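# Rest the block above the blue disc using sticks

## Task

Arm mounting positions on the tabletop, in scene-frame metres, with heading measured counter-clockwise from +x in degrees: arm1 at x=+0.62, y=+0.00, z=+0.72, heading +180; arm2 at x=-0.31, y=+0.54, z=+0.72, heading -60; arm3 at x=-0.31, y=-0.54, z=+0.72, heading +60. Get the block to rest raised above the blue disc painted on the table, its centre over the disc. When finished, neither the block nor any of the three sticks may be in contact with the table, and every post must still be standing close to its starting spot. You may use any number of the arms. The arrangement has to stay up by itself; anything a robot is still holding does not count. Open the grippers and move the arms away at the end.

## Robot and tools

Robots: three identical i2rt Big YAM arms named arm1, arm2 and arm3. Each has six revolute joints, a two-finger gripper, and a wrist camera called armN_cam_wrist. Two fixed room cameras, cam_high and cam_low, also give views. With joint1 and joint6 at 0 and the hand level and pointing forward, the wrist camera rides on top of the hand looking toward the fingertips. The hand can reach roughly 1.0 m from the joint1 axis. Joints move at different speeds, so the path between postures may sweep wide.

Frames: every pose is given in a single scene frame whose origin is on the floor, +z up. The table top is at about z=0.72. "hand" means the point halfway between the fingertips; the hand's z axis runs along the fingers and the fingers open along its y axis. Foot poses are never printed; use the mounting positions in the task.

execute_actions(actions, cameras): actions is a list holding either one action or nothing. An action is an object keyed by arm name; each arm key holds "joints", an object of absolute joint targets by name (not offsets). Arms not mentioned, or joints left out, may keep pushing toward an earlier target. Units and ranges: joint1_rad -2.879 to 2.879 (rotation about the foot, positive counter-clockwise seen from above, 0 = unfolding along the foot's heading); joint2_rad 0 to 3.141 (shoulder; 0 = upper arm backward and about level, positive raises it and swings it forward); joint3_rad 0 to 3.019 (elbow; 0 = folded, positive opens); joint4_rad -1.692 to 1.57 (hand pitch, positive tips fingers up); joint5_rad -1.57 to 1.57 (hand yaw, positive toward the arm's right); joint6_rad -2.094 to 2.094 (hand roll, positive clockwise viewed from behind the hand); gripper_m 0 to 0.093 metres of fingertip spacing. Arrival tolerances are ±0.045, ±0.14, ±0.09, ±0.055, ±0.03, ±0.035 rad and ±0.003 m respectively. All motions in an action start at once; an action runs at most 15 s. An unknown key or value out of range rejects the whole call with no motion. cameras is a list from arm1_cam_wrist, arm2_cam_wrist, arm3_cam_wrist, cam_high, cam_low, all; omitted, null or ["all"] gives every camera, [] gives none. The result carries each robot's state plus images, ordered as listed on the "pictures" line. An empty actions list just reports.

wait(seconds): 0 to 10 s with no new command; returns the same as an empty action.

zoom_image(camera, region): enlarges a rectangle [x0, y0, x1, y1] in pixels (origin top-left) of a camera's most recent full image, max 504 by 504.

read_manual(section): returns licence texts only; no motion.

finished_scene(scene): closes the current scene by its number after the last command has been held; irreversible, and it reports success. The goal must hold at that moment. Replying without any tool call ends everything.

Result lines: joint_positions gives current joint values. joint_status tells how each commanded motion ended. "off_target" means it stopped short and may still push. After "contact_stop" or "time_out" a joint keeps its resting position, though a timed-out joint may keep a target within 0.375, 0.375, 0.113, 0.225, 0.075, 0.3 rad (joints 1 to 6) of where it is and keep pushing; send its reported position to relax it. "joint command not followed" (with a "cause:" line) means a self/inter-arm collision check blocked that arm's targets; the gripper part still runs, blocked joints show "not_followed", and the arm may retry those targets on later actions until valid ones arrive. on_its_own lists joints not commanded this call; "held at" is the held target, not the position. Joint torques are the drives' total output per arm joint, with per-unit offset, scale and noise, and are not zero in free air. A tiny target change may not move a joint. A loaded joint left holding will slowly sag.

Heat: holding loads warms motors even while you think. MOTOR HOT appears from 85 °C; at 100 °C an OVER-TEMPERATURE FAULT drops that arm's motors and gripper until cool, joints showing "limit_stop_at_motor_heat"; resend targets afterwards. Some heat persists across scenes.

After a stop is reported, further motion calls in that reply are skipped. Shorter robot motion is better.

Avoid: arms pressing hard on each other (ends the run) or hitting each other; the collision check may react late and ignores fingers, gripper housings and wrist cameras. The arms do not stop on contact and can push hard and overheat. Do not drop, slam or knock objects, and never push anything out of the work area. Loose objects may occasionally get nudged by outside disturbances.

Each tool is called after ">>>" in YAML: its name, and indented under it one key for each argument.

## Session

>>> execute_actions:
  actions: []

Scene clock: 0.00 s.
Joint torques (N m, as the arm reports them, + toward a larger angle): no reading
arm1.joint_positions: joint1_rad=+0.245 joint2_rad=+0.611 joint3_rad=+1.474 joint4_rad=-1.201 joint5_rad=+0.024 joint6_rad=+0.475 gripper_m=+0.095
arm1.joint_status: not commanded
arm1.hand: x=+0.4015 y=-0.0467 z=+1.3828 quat_wxyz=(+0.194, +0.806, -0.105, -0.550) (m; scene frame)
arm2.joint_positions: joint1_rad=-0.314 joint2_rad=+0.478 joint3_rad=+1.433 joint4_rad=-1.221 joint5_rad=-0.038 joint6_rad=-0.185 gripper_m=+0.095
arm2.joint_status: not commanded
arm2.hand: x=-0.2724 y=+0.3620 z=+1.3666 quat_wxyz=(-0.439, -0.440, -0.664, +0.415) (m; scene frame)
arm3.joint_positions: joint1_rad=+0.003 joint2_rad=+0.506 joint3_rad=+1.447 joint4_rad=-1.207 joint5_rad=-0.081 joint6_rad=-0.354 gripper_m=+0.095
arm3.joint_status: not commanded
arm3.hand: x=-0.2196 y=-0.3750 z=+1.3751 quat_wxyz=(-0.561, +0.521, -0.599, -0.234) (m; scene frame)
pictures: arm1_cam_wrist, arm2_cam_wrist, arm3_cam_wrist, cam_high, cam_low
Images, in order (width x height): arm1_cam_wrist 504x504, arm2_cam_wrist 504x504, arm3_cam_wrist 504x504, cam_high 896x504, cam_low 896x504.

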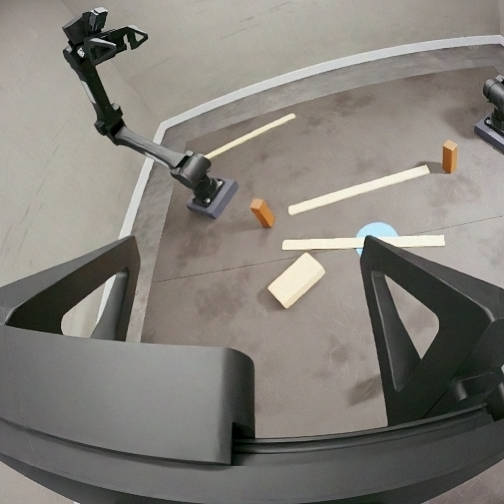

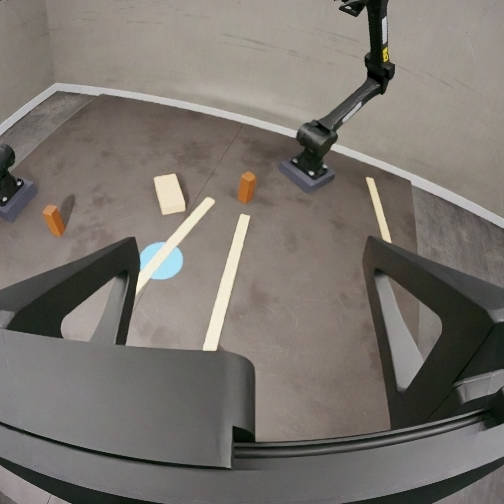

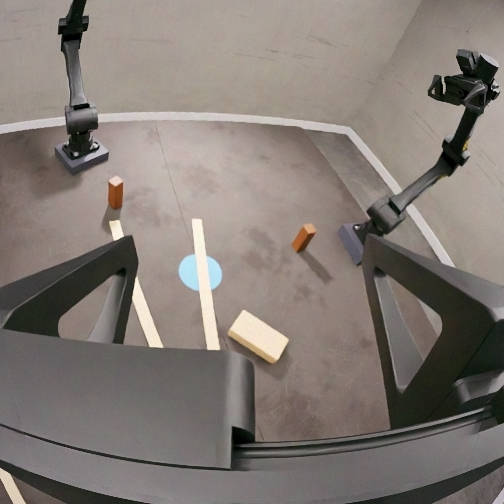

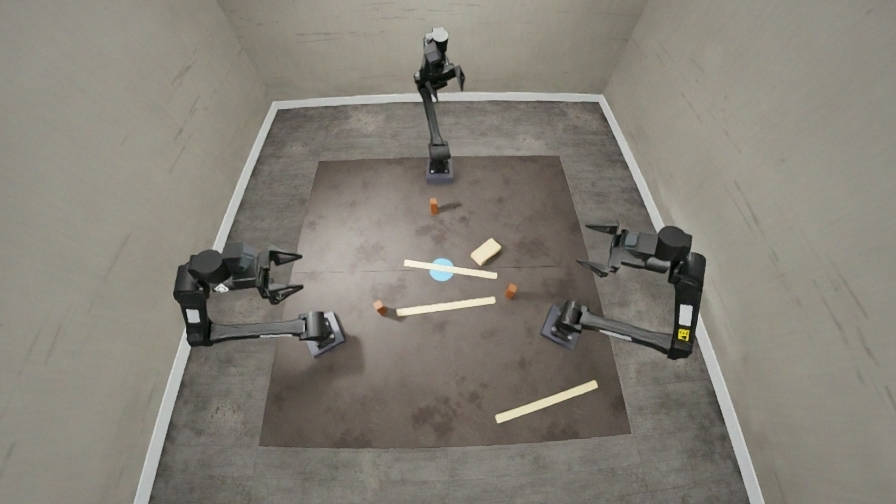

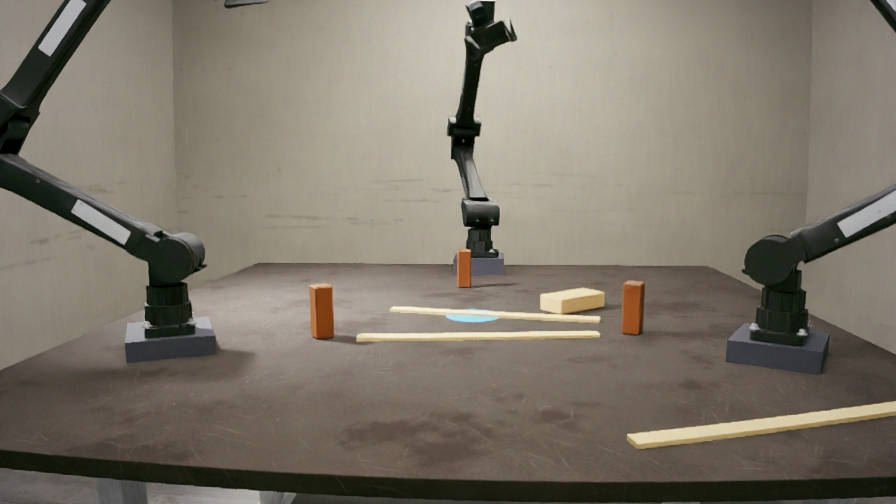

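>>> zoom_image:
  camera: "cam_high"
  region: [360, 190, 540, 330]

>>> zoom_image:
  camera: "cam_high"
  region: [480, 360, 620, 440]

Region (360, 190, 540, 330) of cam_high's 896x504 image, scaled by 2.800, with more detail than that image has.

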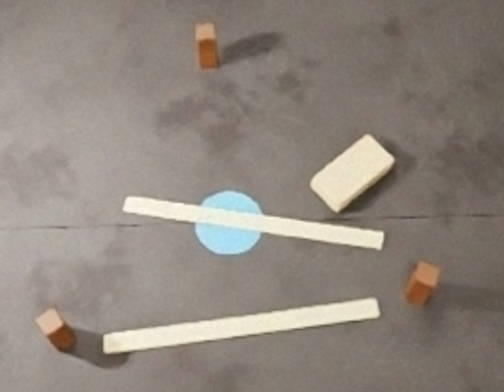

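Region (480, 360, 620, 440) of cam_high's 896x504 image, scaled by 3.600, with more detail than that image has; it fills the top 288 rows of this view, and the rest is white.

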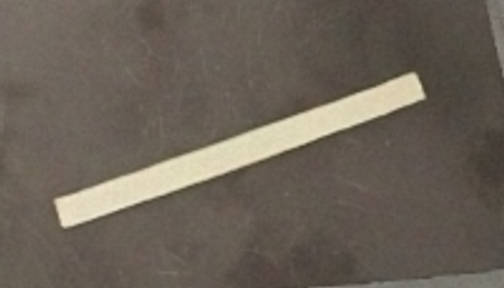

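>>> zoom_image:
  camera: "cam_high"
  region: [414, 190, 454, 226]

>>> zoom_image:
  camera: "cam_high"
  region: [360, 290, 410, 330]

>>> zoom_image:
  camera: "cam_high"
  region: [485, 270, 535, 315]

Region (414, 190, 454, 226) of cam_high's 896x504 image, scaled by 12.600, with more detail than that image has; it fills the top 454 rows of this view, and the rest is white.

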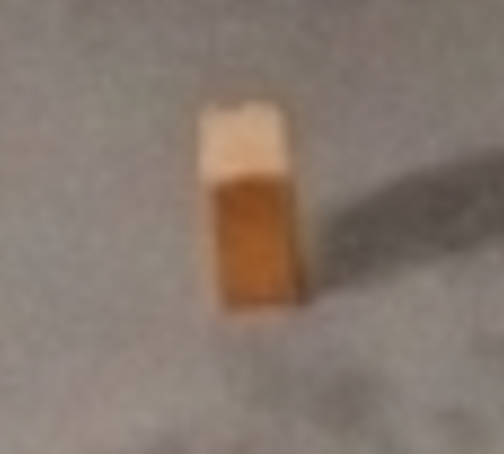

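Region (360, 290, 410, 330) of cam_high's 896x504 image, scaled by 10.080, with more detail than that image has; it fills the top 403 rows of this view, and the rest is white.

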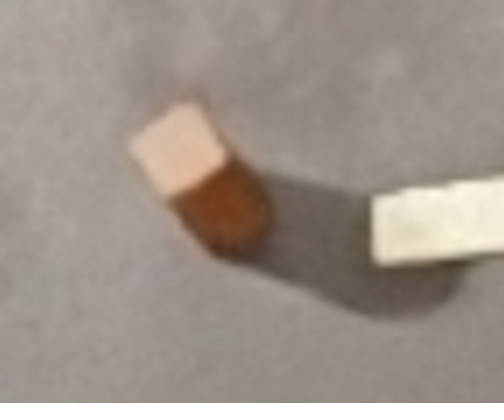

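Region (485, 270, 535, 315) of cam_high's 896x504 image, scaled by 10.080, with more detail than that image has; it fills the top 454 rows of this view, and the rest is white.

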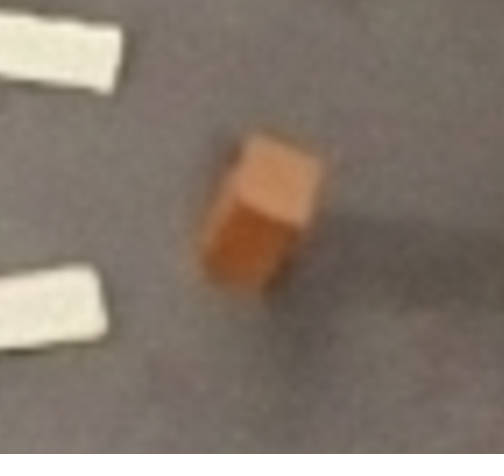

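>>> execute_actions:
  actions:
    - {"arm1":{"joints":{"joint1_rad":-0.069,"joint2_rad":1.992,"joint3_rad":1.72,"joint4_rad":-1.245,"joint5_rad":0.0,"joint6_rad":-1.44,"gripper_m":0.085}},"arm2":{"joints":{"joint1_rad":-0.259,"joint2_rad":1.68,"joint3_rad":1.273,"joint4_rad":-1.133,"joint5_rad":0.0,"joint6_rad":0.132,"gripper_m":0.085}},"arm3":{"joints":{"joint1_rad":1.968,"joint2_rad":1.148,"joint3_rad":0.728,"joint4_rad":-1.135,"joint5_rad":0.0,"joint6_rad":1.15,"gripper_m":0.085}}}

Scene clock: 122.30 s.
Joint torques (N m, as the arm reports them, + toward a larger angle): arm1=[ -0.75 -20.79   9.31   0.25  -0.1    0.01] | arm2=[  0.59 -16.56   8.81   0.8    0.12   0.11] | arm3=[-1.54 -6.52  6.18 -0.16  0.2   0.06]
arm1.joint_positions: joint1_rad=-0.059 joint2_rad=+1.991 joint3_rad=+1.703 joint4_rad=-1.235 joint5_rad=+0.001 joint6_rad=-1.431 gripper_m=+0.085
arm1.joint_status: all done
arm1.hand: x=+0.0064 y=+0.0445 z=+0.8698 quat_wxyz=(-0.019, +0.777, +0.629, -0.023) (m; scene frame)
arm2.joint_positions: joint1_rad=-0.263 joint2_rad=+1.686 joint3_rad=+1.263 joint4_rad=-1.148 joint5_rad=-0.004 joint6_rad=+0.118 gripper_m=+0.085
arm2.joint_status: all done
arm2.hand: x=-0.1958 y=+0.0690 z=+0.8488 quat_wxyz=(+0.001, -0.663, -0.749, -0.005) (m; scene frame)
arm3.joint_positions: joint1_rad=+1.960 joint2_rad=+1.158 joint3_rad=+0.737 joint4_rad=-1.128 joint5_rad=+0.000 joint6_rad=+1.133 gripper_m=+0.085
arm3.joint_status: all done
arm3.hand: x=-0.5914 y=-0.4914 z=+0.8629 quat_wxyz=(+0.006, +0.798, -0.603, -0.015) (m; scene frame)
pictures: arm1_cam_wrist, arm2_cam_wrist, arm3_cam_wrist, cam_high, cam_low
Images, in order (width x height): arm1_cam_wrist 504x504, arm2_cam_wrist 504x504, arm3_cam_wrist 504x504, cam_high 896x504, cam_low 896x504.

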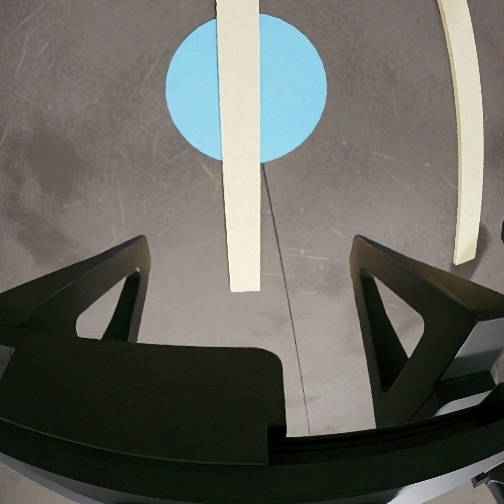

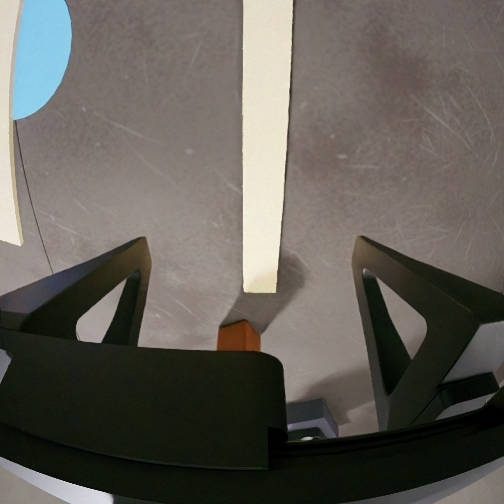

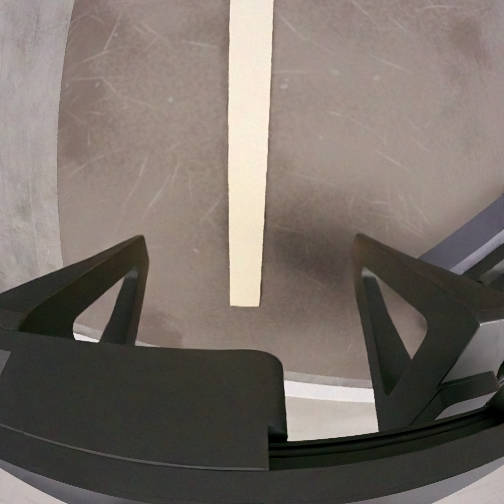

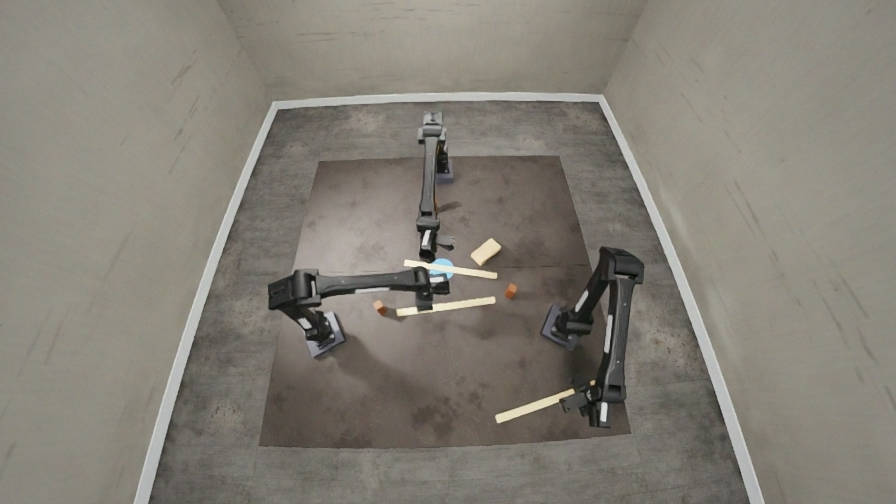

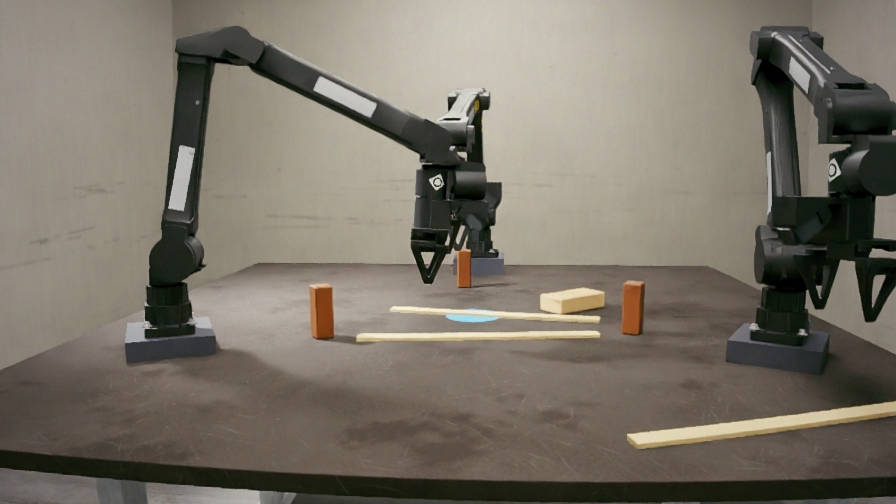

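>>> execute_actions:
  actions:
    - {"arm1":{"joints":{"joint1_rad":-0.083,"joint2_rad":2.066,"joint3_rad":1.566,"joint4_rad":-1.004,"joint6_rad":-1.455}},"arm2":{"joints":{"joint1_rad":-0.289,"joint2_rad":1.729,"joint3_rad":1.141,"joint4_rad":-0.897}},"arm3":{"joints":{"joint1_rad":2.043,"joint2_rad":1.325,"joint3_rad":0.604,"joint4_rad":-0.834,"joint6_rad":1.246}}}

Scene clock: 191.97 s.
Joint torques (N m, as the arm reports them, + toward a larger angle): arm1=[ -0.91 -21.8    7.59   1.22  -0.08   0.  ] | arm2=[  0.06 -16.08   8.17   1.11   0.09   0.1 ] | arm3=[-1.61 -7.67  5.9   0.5   0.21  0.09]
arm1.joint_positions: joint1_rad=-0.071 joint2_rad=+2.073 joint3_rad=+1.560 joint4_rad=-1.019 joint5_rad=+0.001 joint6_rad=-1.447 gripper_m=+0.085
arm1.joint_status: all done
arm1.hand: x=+0.0161 y=+0.0506 z=+0.7717 quat_wxyz=(-0.016, +0.776, +0.630, -0.020) (m; scene frame)
arm2.joint_positions: joint1_rad=-0.287 joint2_rad=+1.733 joint3_rad=+1.130 joint4_rad=-0.918 joint5_rad=-0.003 joint6_rad=+0.118 gripper_m=+0.085
arm2.joint_status: all done
arm2.hand: x=-0.2079 y=+0.0706 z=+0.7839 quat_wxyz=(-0.020, -0.672, -0.740, +0.010) (m; scene frame)
arm3.joint_positions: joint1_rad=+2.036 joint2_rad=+1.334 joint3_rad=+0.599 joint4_rad=-0.844 joint5_rad=+0.000 joint6_rad=+1.230 gripper_m=+0.085
arm3.joint_status: all done
arm3.hand: x=-0.5895 y=-0.5127 z=+0.7729 quat_wxyz=(-0.001, +0.792, -0.611, -0.002) (m; scene frame)
pictures: arm1_cam_wrist, arm2_cam_wrist, arm3_cam_wrist, cam_high, cam_low
Images, in order (width x height): arm1_cam_wrist 504x504, arm2_cam_wrist 504x504, arm3_cam_wrist 504x504, cam_high 896x504, cam_low 896x504.

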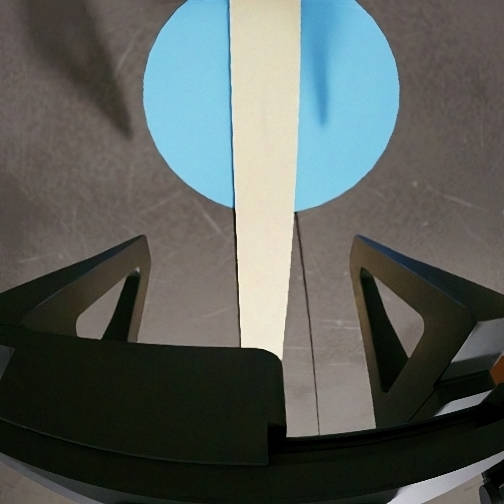

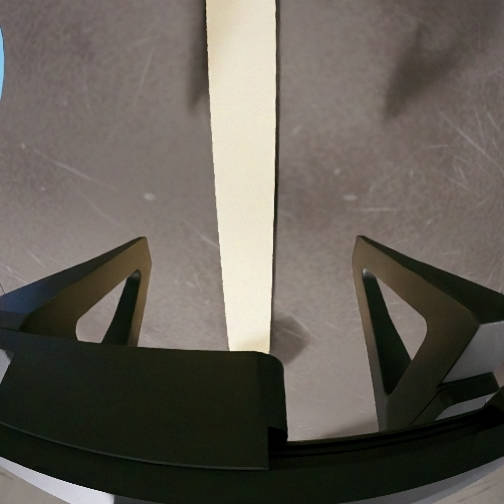

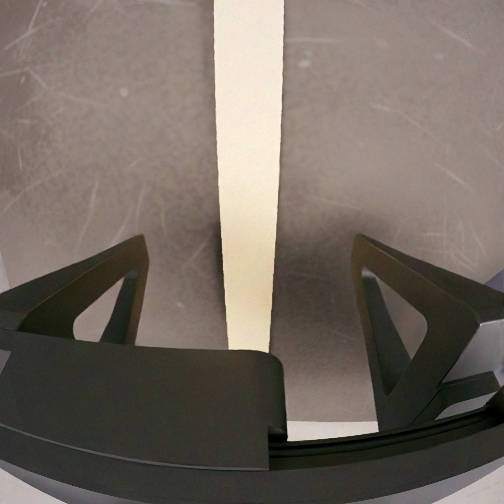

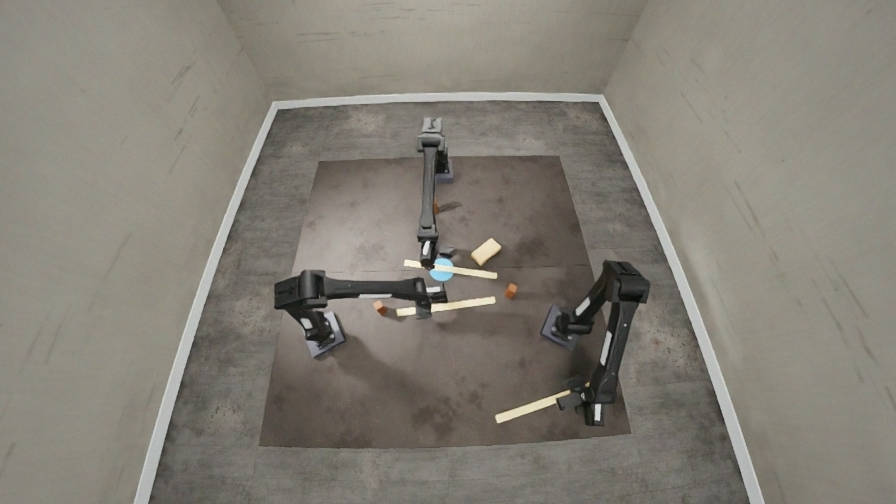

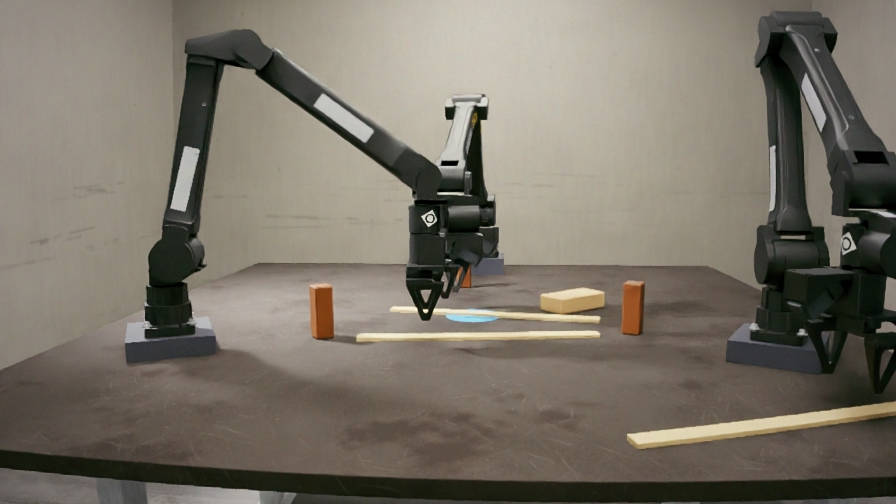

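>>> execute_actions:
  actions: []

Scene clock: 210.33 s.
Joint torques (N m, as the arm reports them, + toward a larger angle): arm1=[ -1.04 -21.84   7.63   1.27  -0.09   0.01] | arm2=[ -0.07 -16.29   7.97   1.1    0.08   0.1 ] | arm3=[-1.7  -7.65  5.93  0.53  0.21  0.08]
arm1.joint_positions: joint1_rad=-0.071 joint2_rad=+2.073 joint3_rad=+1.560 joint4_rad=-1.019 joint5_rad=+0.001 joint6_rad=-1.447 gripper_m=+0.085
arm1.joint_status: all done
arm1.hand: x=+0.0161 y=+0.0506 z=+0.7717 quat_wxyz=(-0.016, +0.776, +0.630, -0.020) (m; scene frame)
arm2.joint_positions: joint1_rad=-0.287 joint2_rad=+1.733 joint3_rad=+1.130 joint4_rad=-0.918 joint5_rad=-0.003 joint6_rad=+0.118 gripper_m=+0.085
arm2.joint_status: all done
arm2.hand: x=-0.2079 y=+0.0706 z=+0.7839 quat_wxyz=(-0.020, -0.672, -0.740, +0.010) (m; scene frame)
arm3.joint_positions: joint1_rad=+2.036 joint2_rad=+1.334 joint3_rad=+0.599 joint4_rad=-0.844 joint5_rad=+0.000 joint6_rad=+1.230 gripper_m=+0.085
arm3.joint_status: all done
arm3.hand: x=-0.5895 y=-0.5127 z=+0.7729 quat_wxyz=(-0.001, +0.792, -0.611, -0.002) (m; scene frame)
pictures: arm1_cam_wrist, arm2_cam_wrist, arm3_cam_wrist, cam_high, cam_low
Images, in order (width x height): arm1_cam_wrist 504x504, arm2_cam_wrist 504x504, arm3_cam_wrist 504x504, cam_high 896x504, cam_low 896x504.

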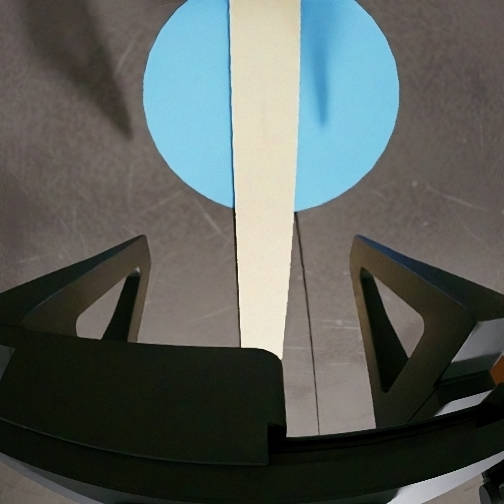

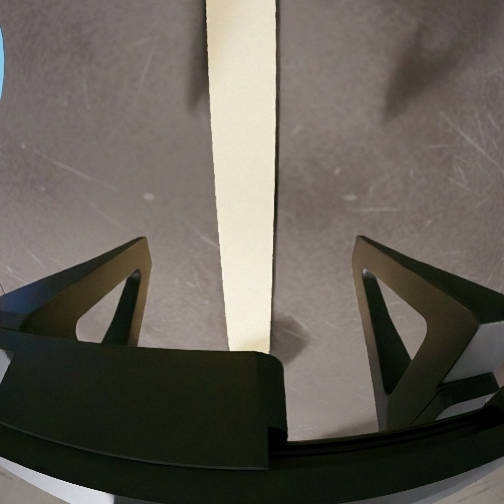

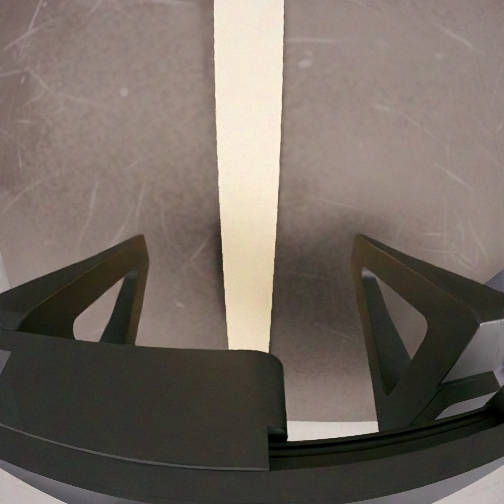

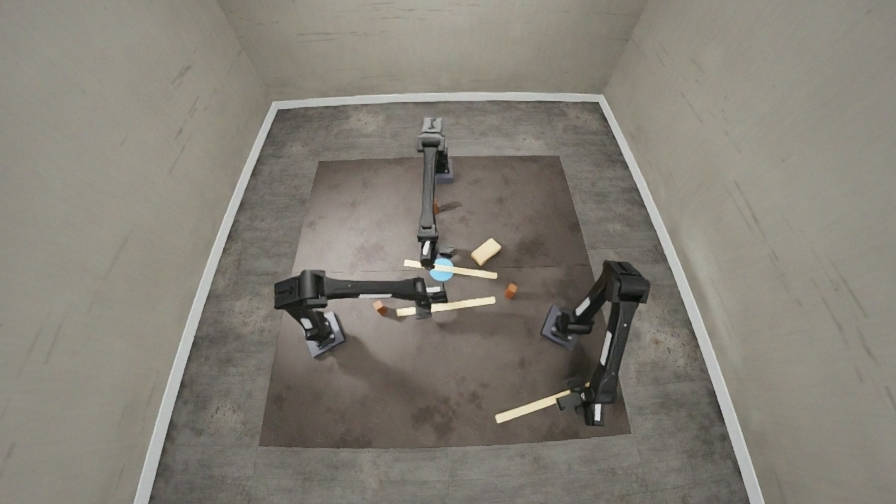

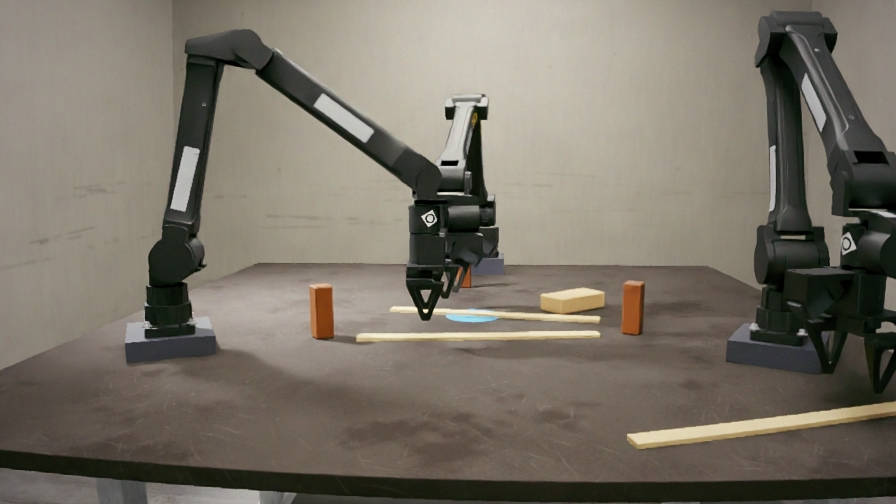

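>>> execute_actions:
  actions:
    - {"arm1":{"joints":{"joint1_rad":-0.074,"joint2_rad":2.112,"joint3_rad":1.54,"joint4_rad":-0.96}},"arm2":{"joints":{"joint2_rad":1.79,"joint3_rad":1.096,"joint4_rad":-0.815}},"arm3":{"joints":{"joint2_rad":1.435,"joint3_rad":0.562,"joint4_rad":-0.692}}}
  cameras: ["arm1_cam_wrist","arm2_cam_wrist","arm3_cam_wrist","cam_low"]

Scene clock: 214.90 s.
Joint torques (N m, as the arm reports them, + toward a larger angle): arm1=[ -0.25 -19.44   6.7    1.34  -0.09   0.01] | arm2=[  0.24 -15.77   7.15   1.12   0.09   0.1 ] | arm3=[-1.7  -8.05  4.59  0.47  0.22  0.08]
arm1.joint_positions: joint1_rad=-0.071 joint2_rad=+2.092 joint3_rad=+1.544 joint4_rad=-0.976 joint5_rad=+0.001 joint6_rad=-1.447 gripper_m=+0.085
arm1.joint_status: all done
arm1.hand: x=+0.0152 y=+0.0506 z=+0.7558 quat_wxyz=(-0.019, +0.776, +0.630, -0.022) (m; scene frame)
arm2.joint_positions: joint1_rad=-0.287 joint2_rad=+1.789 joint3_rad=+1.092 joint4_rad=-0.836 joint5_rad=-0.003 joint6_rad=+0.118 gripper_m=+0.085
arm2.joint_status: all done
arm2.hand: x=-0.2089 y=+0.0754 z=+0.7474 quat_wxyz=(-0.015, -0.672, -0.741, +0.007) (m; scene frame)
arm3.joint_positions: joint1_rad=+2.036 joint2_rad=+1.440 joint3_rad=+0.565 joint4_rad=-0.702 joint5_rad=+0.000 joint6_rad=+1.230 gripper_m=+0.085
arm3.joint_status: all done
arm3.hand: x=-0.5921 y=-0.5123 z=+0.7358 quat_wxyz=(-0.001, +0.791, -0.611, -0.003) (m; scene frame)
pictures: arm1_cam_wrist, arm2_cam_wrist, arm3_cam_wrist, cam_low
Images, in order (width x height): arm1_cam_wrist 504x504, arm2_cam_wrist 504x504, arm3_cam_wrist 504x504, cam_low 896x504.

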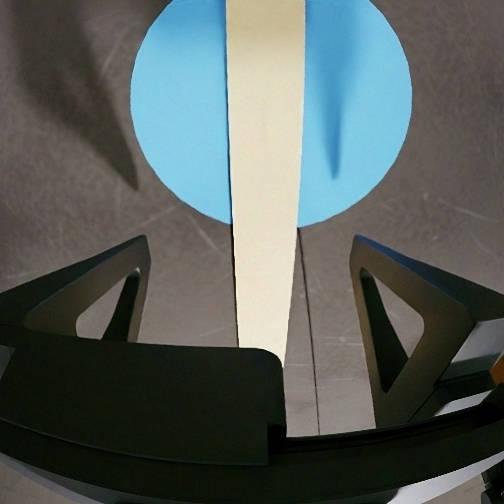

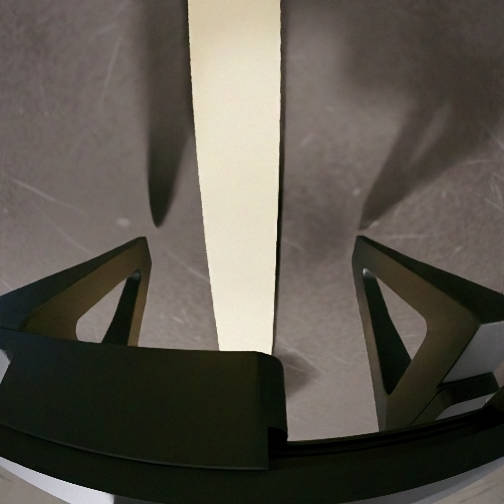

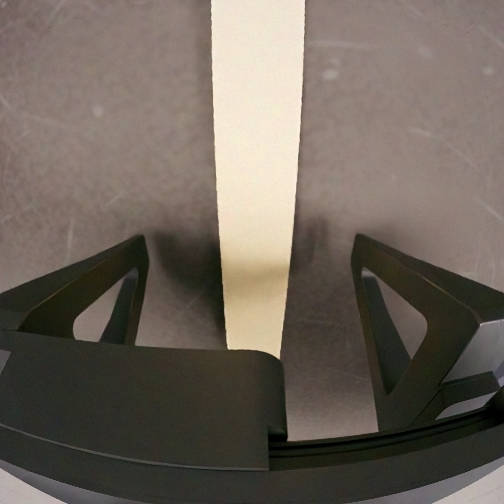

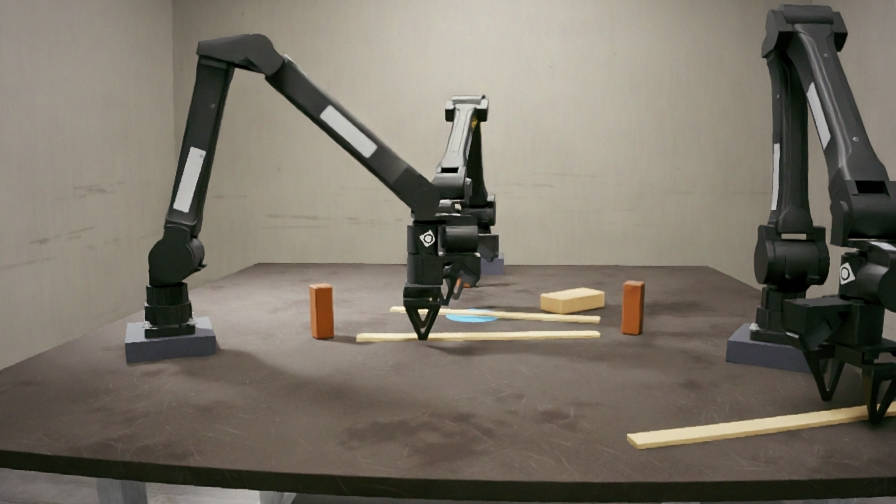

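>>> execute_actions:
  actions:
    - {"arm1":{"joints":{"joint2_rad":2.146,"joint4_rad":-0.922}},"arm2":{"joints":{"joint2_rad":1.808,"joint4_rad":-0.795}},"arm3":{"joints":{"joint2_rad":1.46,"joint4_rad":-0.68}}}
  cameras: ["arm1_cam_wrist","arm2_cam_wrist","arm3_cam_wrist","cam_low"]

Scene clock: 226.90 s.
Joint torques (N m, as the arm reports them, + toward a larger angle): arm1=[ -0.25 -20.03   6.55   1.25  -0.09   0.01] | arm2=[ -0.08 -14.95   7.02   1.17   0.08   0.1 ] | arm3=[-1.67 -6.68  4.6   0.53  0.21  0.08]
arm1.joint_positions: joint1_rad=-0.071 joint2_rad=+2.129 joint3_rad=+1.544 joint4_rad=-0.937 joint5_rad=+0.001 joint6_rad=-1.447 gripper_m=+0.085
arm1.joint_status: all done
arm1.hand: x=+0.0112 y=+0.0508 z=+0.7344 quat_wxyz=(-0.019, +0.776, +0.630, -0.023) (m; scene frame)
arm2.joint_positions: joint1_rad=-0.287 joint2_rad=+1.791 joint3_rad=+1.092 joint4_rad=-0.815 joint5_rad=-0.003 joint6_rad=+0.118 gripper_m=+0.085
arm2.joint_status: all done
arm2.hand: x=-0.2079 y=+0.0709 z=+0.7464 quat_wxyz=(-0.022, -0.672, -0.740, +0.012) (m; scene frame)
arm3.joint_positions: joint1_rad=+2.036 joint2_rad=+1.451 joint3_rad=+0.565 joint4_rad=-0.690 joint5_rad=+0.000 joint6_rad=+1.230 gripper_m=+0.085
arm3.joint_status: all done
arm3.hand: x=-0.5933 y=-0.5122 z=+0.7329 quat_wxyz=(-0.001, +0.791, -0.611, -0.003) (m; scene frame)
pictures: arm1_cam_wrist, arm2_cam_wrist, arm3_cam_wrist, cam_low
Images, in order (width x height): arm1_cam_wrist 504x504, arm2_cam_wrist 504x504, arm3_cam_wrist 504x504, cam_low 896x504.

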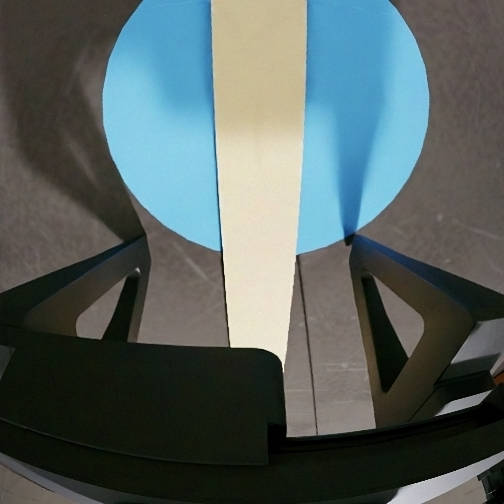

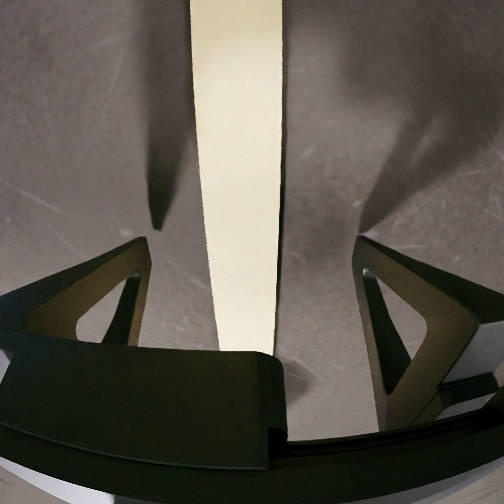

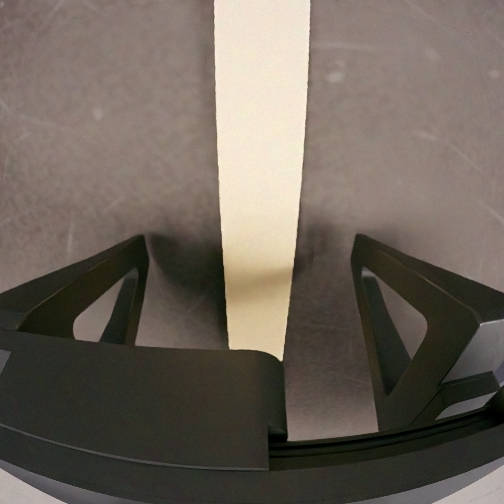

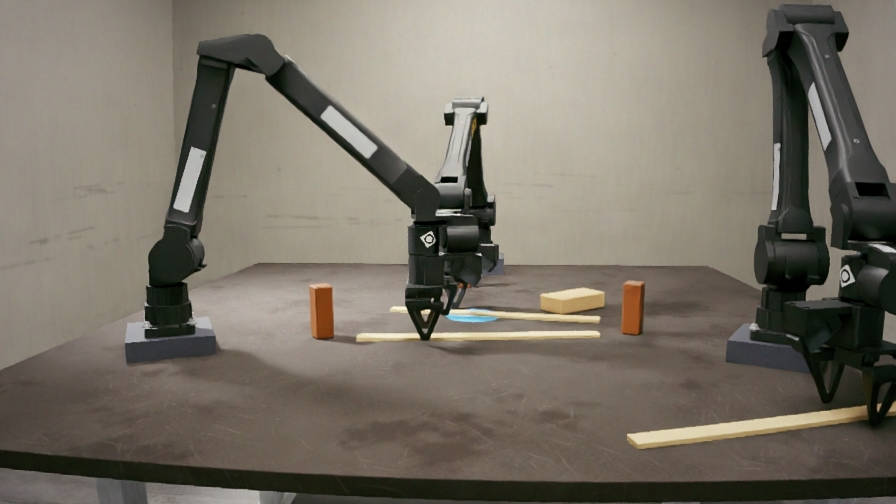

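>>> execute_actions:
  actions:
    - {"arm1":{"joints":{"gripper_m":0.015}},"arm2":{"joints":{"joint2_rad":1.825}},"arm3":{"joints":{"gripper_m":0.015}}}
  cameras: ["arm1_cam_wrist","arm2_cam_wrist","arm3_cam_wrist"]

Scene clock: 230.47 s.
Joint torques (N m, as the arm reports them, + toward a larger angle): arm1=[ -0.36 -19.82   6.52   1.26  -0.09   0.01] | arm2=[ -0.13 -15.49   6.83   1.05   0.03   0.09] | arm3=[-1.58 -6.77  4.49  0.47  0.18  0.07]
arm1.joint_positions: joint1_rad=-0.071 joint2_rad=+2.129 joint3_rad=+1.544 joint4_rad=-0.936 joint5_rad=+0.001 joint6_rad=-1.448 gripper_m=+0.027
arm1.joint_status: gripper_m off_target (ended at +0.027, target +0.015)
arm1.hand: x=+0.0111 y=+0.0508 z=+0.7344 quat_wxyz=(-0.020, +0.776, +0.631, -0.023) (m; scene frame)
arm2.joint_positions: joint1_rad=-0.287 joint2_rad=+1.810 joint3_rad=+1.092 joint4_rad=-0.814 joint5_rad=-0.002 joint6_rad=+0.118 gripper_m=+0.085
arm2.joint_status: all done
arm2.hand: x=-0.2085 y=+0.0732 z=+0.7377 quat_wxyz=(-0.014, -0.672, -0.741, +0.007) (m; scene frame)
arm3.joint_positions: joint1_rad=+2.036 joint2_rad=+1.450 joint3_rad=+0.565 joint4_rad=-0.688 joint5_rad=+0.000 joint6_rad=+1.231 gripper_m=+0.015
arm3.joint_status: all done
arm3.hand: x=-0.5939 y=-0.5122 z=+0.7332 quat_wxyz=(+0.000, +0.791, -0.611, -0.004) (m; scene frame)
pictures: arm1_cam_wrist, arm2_cam_wrist, arm3_cam_wrist
Images, in order (width x height): arm1_cam_wrist 504x504, arm2_cam_wrist 504x504, arm3_cam_wrist 504x504.

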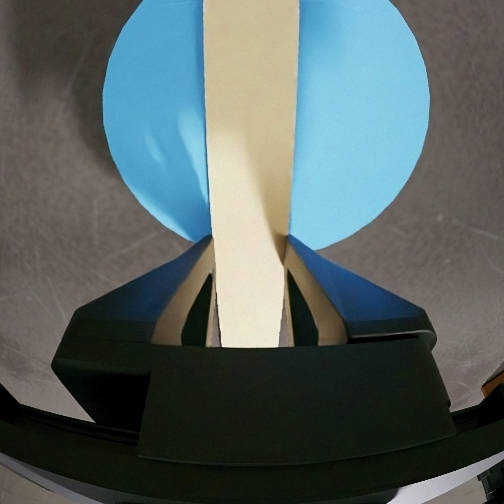

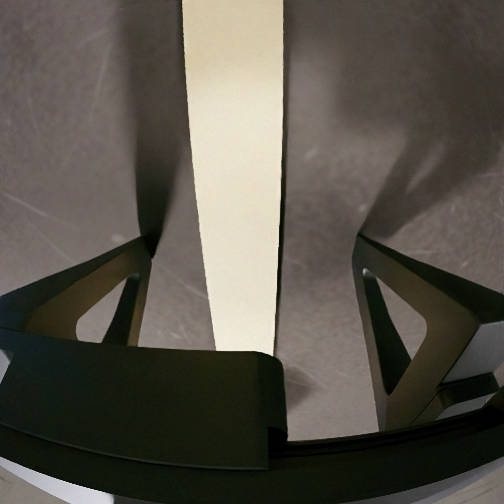

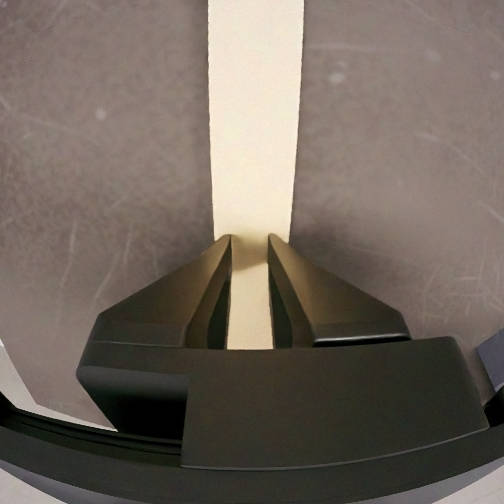

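>>> execute_actions:
  actions:
    - {"arm2":{"joints":{"gripper_m":0.015}},"arm3":{"joints":{"gripper_m":0.07}}}
  cameras: ["arm2_cam_wrist","arm3_cam_wrist","cam_low"]

>>> execute_actions:
  actions:
    - {"arm3":{"joints":{"joint2_rad":1.495}}}
  cameras: ["arm3_cam_wrist","cam_low"]

Scene clock: 234.50 s.
Joint torques (N m, as the arm reports them, + toward a larger angle): arm1=[ -0.21 -19.81   6.53   1.28  -0.09   0.02] | arm2=[ -0.02 -15.25   6.83   1.01   0.     0.09] | arm3=[-1.81 -6.63  4.58  0.39  0.18  0.06]
arm1.joint_positions: joint1_rad=-0.071 joint2_rad=+2.129 joint3_rad=+1.544 joint4_rad=-0.936 joint5_rad=+0.001 joint6_rad=-1.448 gripper_m=+0.027
arm1.joint_status: not commanded
arm1.hand: x=+0.0111 y=+0.0508 z=+0.7344 quat_wxyz=(-0.020, +0.776, +0.631, -0.023) (m; scene frame)
arm2.joint_positions: joint1_rad=-0.287 joint2_rad=+1.810 joint3_rad=+1.092 joint4_rad=-0.814 joint5_rad=-0.001 joint6_rad=+0.119 gripper_m=+0.028
arm2.joint_status: gripper_m off_target (ended at +0.028, target +0.015)
arm2.hand: x=-0.2086 y=+0.0732 z=+0.7377 quat_wxyz=(-0.014, -0.672, -0.740, +0.007) (m; scene frame)
arm3.joint_positions: joint1_rad=+2.036 joint2_rad=+1.451 joint3_rad=+0.565 joint4_rad=-0.687 joint5_rad=+0.000 joint6_rad=+1.231 gripper_m=+0.070
arm3.joint_status: all done
arm3.hand: x=-0.5941 y=-0.5121 z=+0.7330 quat_wxyz=(+0.000, +0.791, -0.612, -0.004) (m; scene frame)
pictures: arm2_cam_wrist, arm3_cam_wrist, cam_low
Images, in order (width x height): arm2_cam_wrist 504x504, arm3_cam_wrist 504x504, cam_low 896x504.

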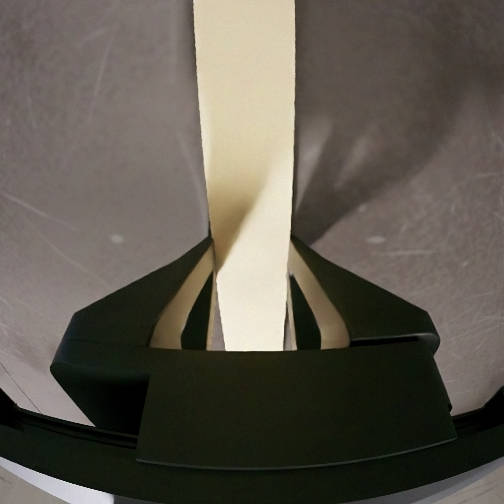

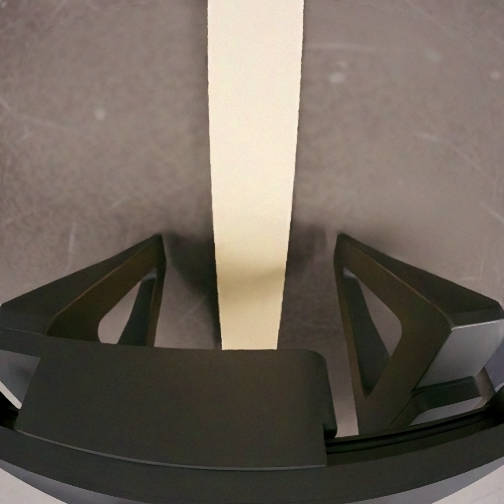

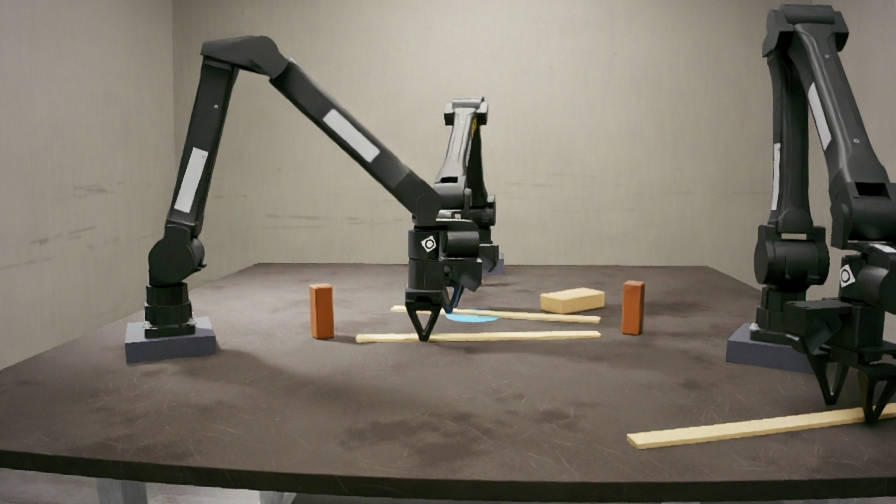

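Scene clock: 235.10 s.
Joint torques (N m, as the arm reports them, + toward a larger angle): arm1=[ -0.36 -19.8    6.52   1.23  -0.08   0.02] | arm2=[ -0.16 -15.34   6.85   1.     0.01   0.1 ] | arm3=[-1.75 -6.    4.41  0.27  0.21  0.04]
arm1.joint_positions: joint1_rad=-0.071 joint2_rad=+2.129 joint3_rad=+1.544 joint4_rad=-0.936 joint5_rad=+0.001 joint6_rad=-1.448 gripper_m=+0.027
arm1.joint_status: not commanded
arm1.hand: x=+0.0111 y=+0.0508 z=+0.7344 quat_wxyz=(-0.020, +0.776, +0.631, -0.023) (m; scene frame)
arm2.joint_positions: joint1_rad=-0.287 joint2_rad=+1.810 joint3_rad=+1.092 joint4_rad=-0.814 joint5_rad=-0.001 joint6_rad=+0.119 gripper_m=+0.028
arm2.joint_status: not commanded
arm2.hand: x=-0.2086 y=+0.0732 z=+0.7377 quat_wxyz=(-0.014, -0.672, -0.740, +0.007) (m; scene frame)
arm3.joint_positions: joint1_rad=+2.036 joint2_rad=+1.474 joint3_rad=+0.565 joint4_rad=-0.685 joint5_rad=+0.000 joint6_rad=+1.232 gripper_m=+0.070
arm3.joint_status: all done
arm3.hand: x=-0.5912 y=-0.5124 z=+0.7270 quat_wxyz=(-0.006, +0.791, -0.612, +0.004) (m; scene frame)
pictures: arm3_cam_wrist, cam_low
Images, in order (width x height): arm3_cam_wrist 504x504, cam_low 896x504.

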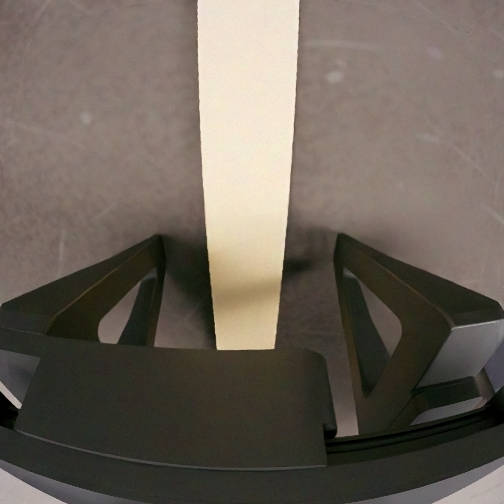

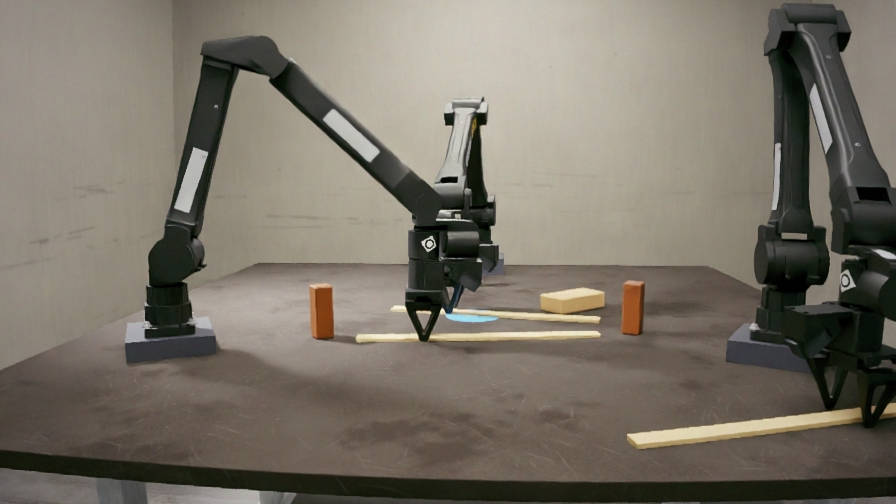

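>>> execute_actions:
  actions:
    - {"arm3":{"joints":{"gripper_m":0.015}}}
  cameras: ["arm3_cam_wrist","cam_high"]

Scene clock: 237.60 s.
Joint torques (N m, as the arm reports them, + toward a larger angle): arm1=[ -0.31 -19.92   6.52   1.26  -0.08   0.02] | arm2=[  0.02 -15.42   6.88   1.07   0.01   0.09] | arm3=[-1.6  -6.17  4.38  0.09  0.2   0.06]
arm1.joint_positions: joint1_rad=-0.071 joint2_rad=+2.129 joint3_rad=+1.544 joint4_rad=-0.936 joint5_rad=+0.001 joint6_rad=-1.448 gripper_m=+0.027
arm1.joint_status: not commanded
arm1.hand: x=+0.0111 y=+0.0508 z=+0.7344 quat_wxyz=(-0.020, +0.776, +0.631, -0.023) (m; scene frame)
arm2.joint_positions: joint1_rad=-0.287 joint2_rad=+1.810 joint3_rad=+1.092 joint4_rad=-0.814 joint5_rad=-0.001 joint6_rad=+0.119 gripper_m=+0.028
arm2.joint_status: not commanded
arm2.hand: x=-0.2086 y=+0.0732 z=+0.7377 quat_wxyz=(-0.014, -0.672, -0.740, +0.007) (m; scene frame)
arm3.joint_positions: joint1_rad=+2.036 joint2_rad=+1.475 joint3_rad=+0.565 joint4_rad=-0.682 joint5_rad=+0.000 joint6_rad=+1.232 gripper_m=+0.028
arm3.joint_status: gripper_m off_target (ended at +0.028, target +0.015)
arm3.hand: x=-0.5918 y=-0.5122 z=+0.7267 quat_wxyz=(-0.005, +0.791, -0.612, +0.003) (m; scene frame)
pictures: arm3_cam_wrist, cam_high
Images, in order (width x height): arm3_cam_wrist 504x504, cam_high 896x504.

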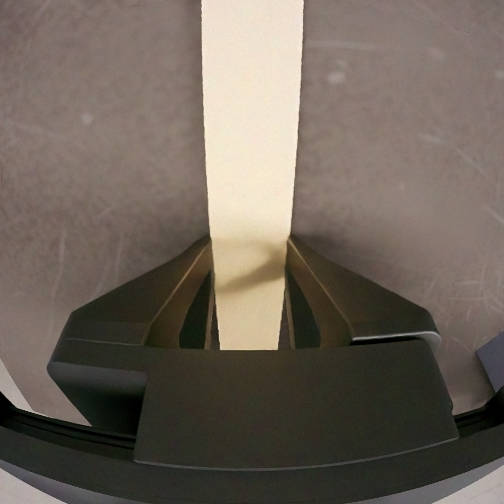

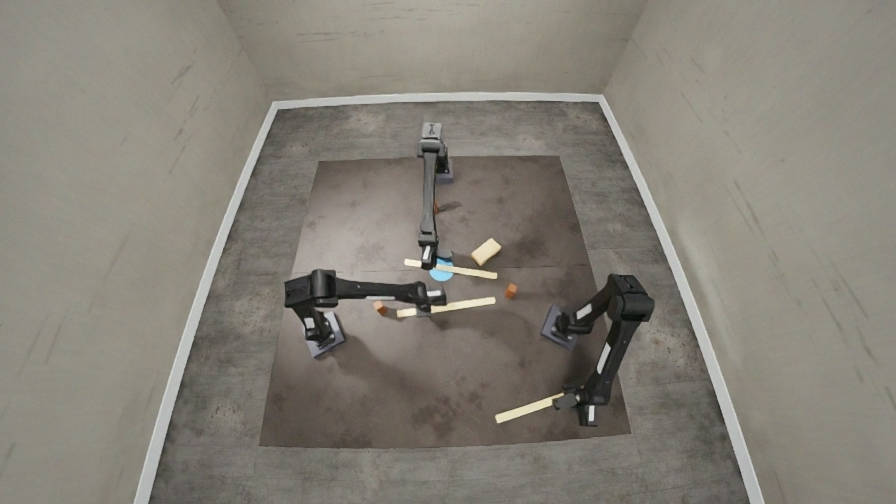

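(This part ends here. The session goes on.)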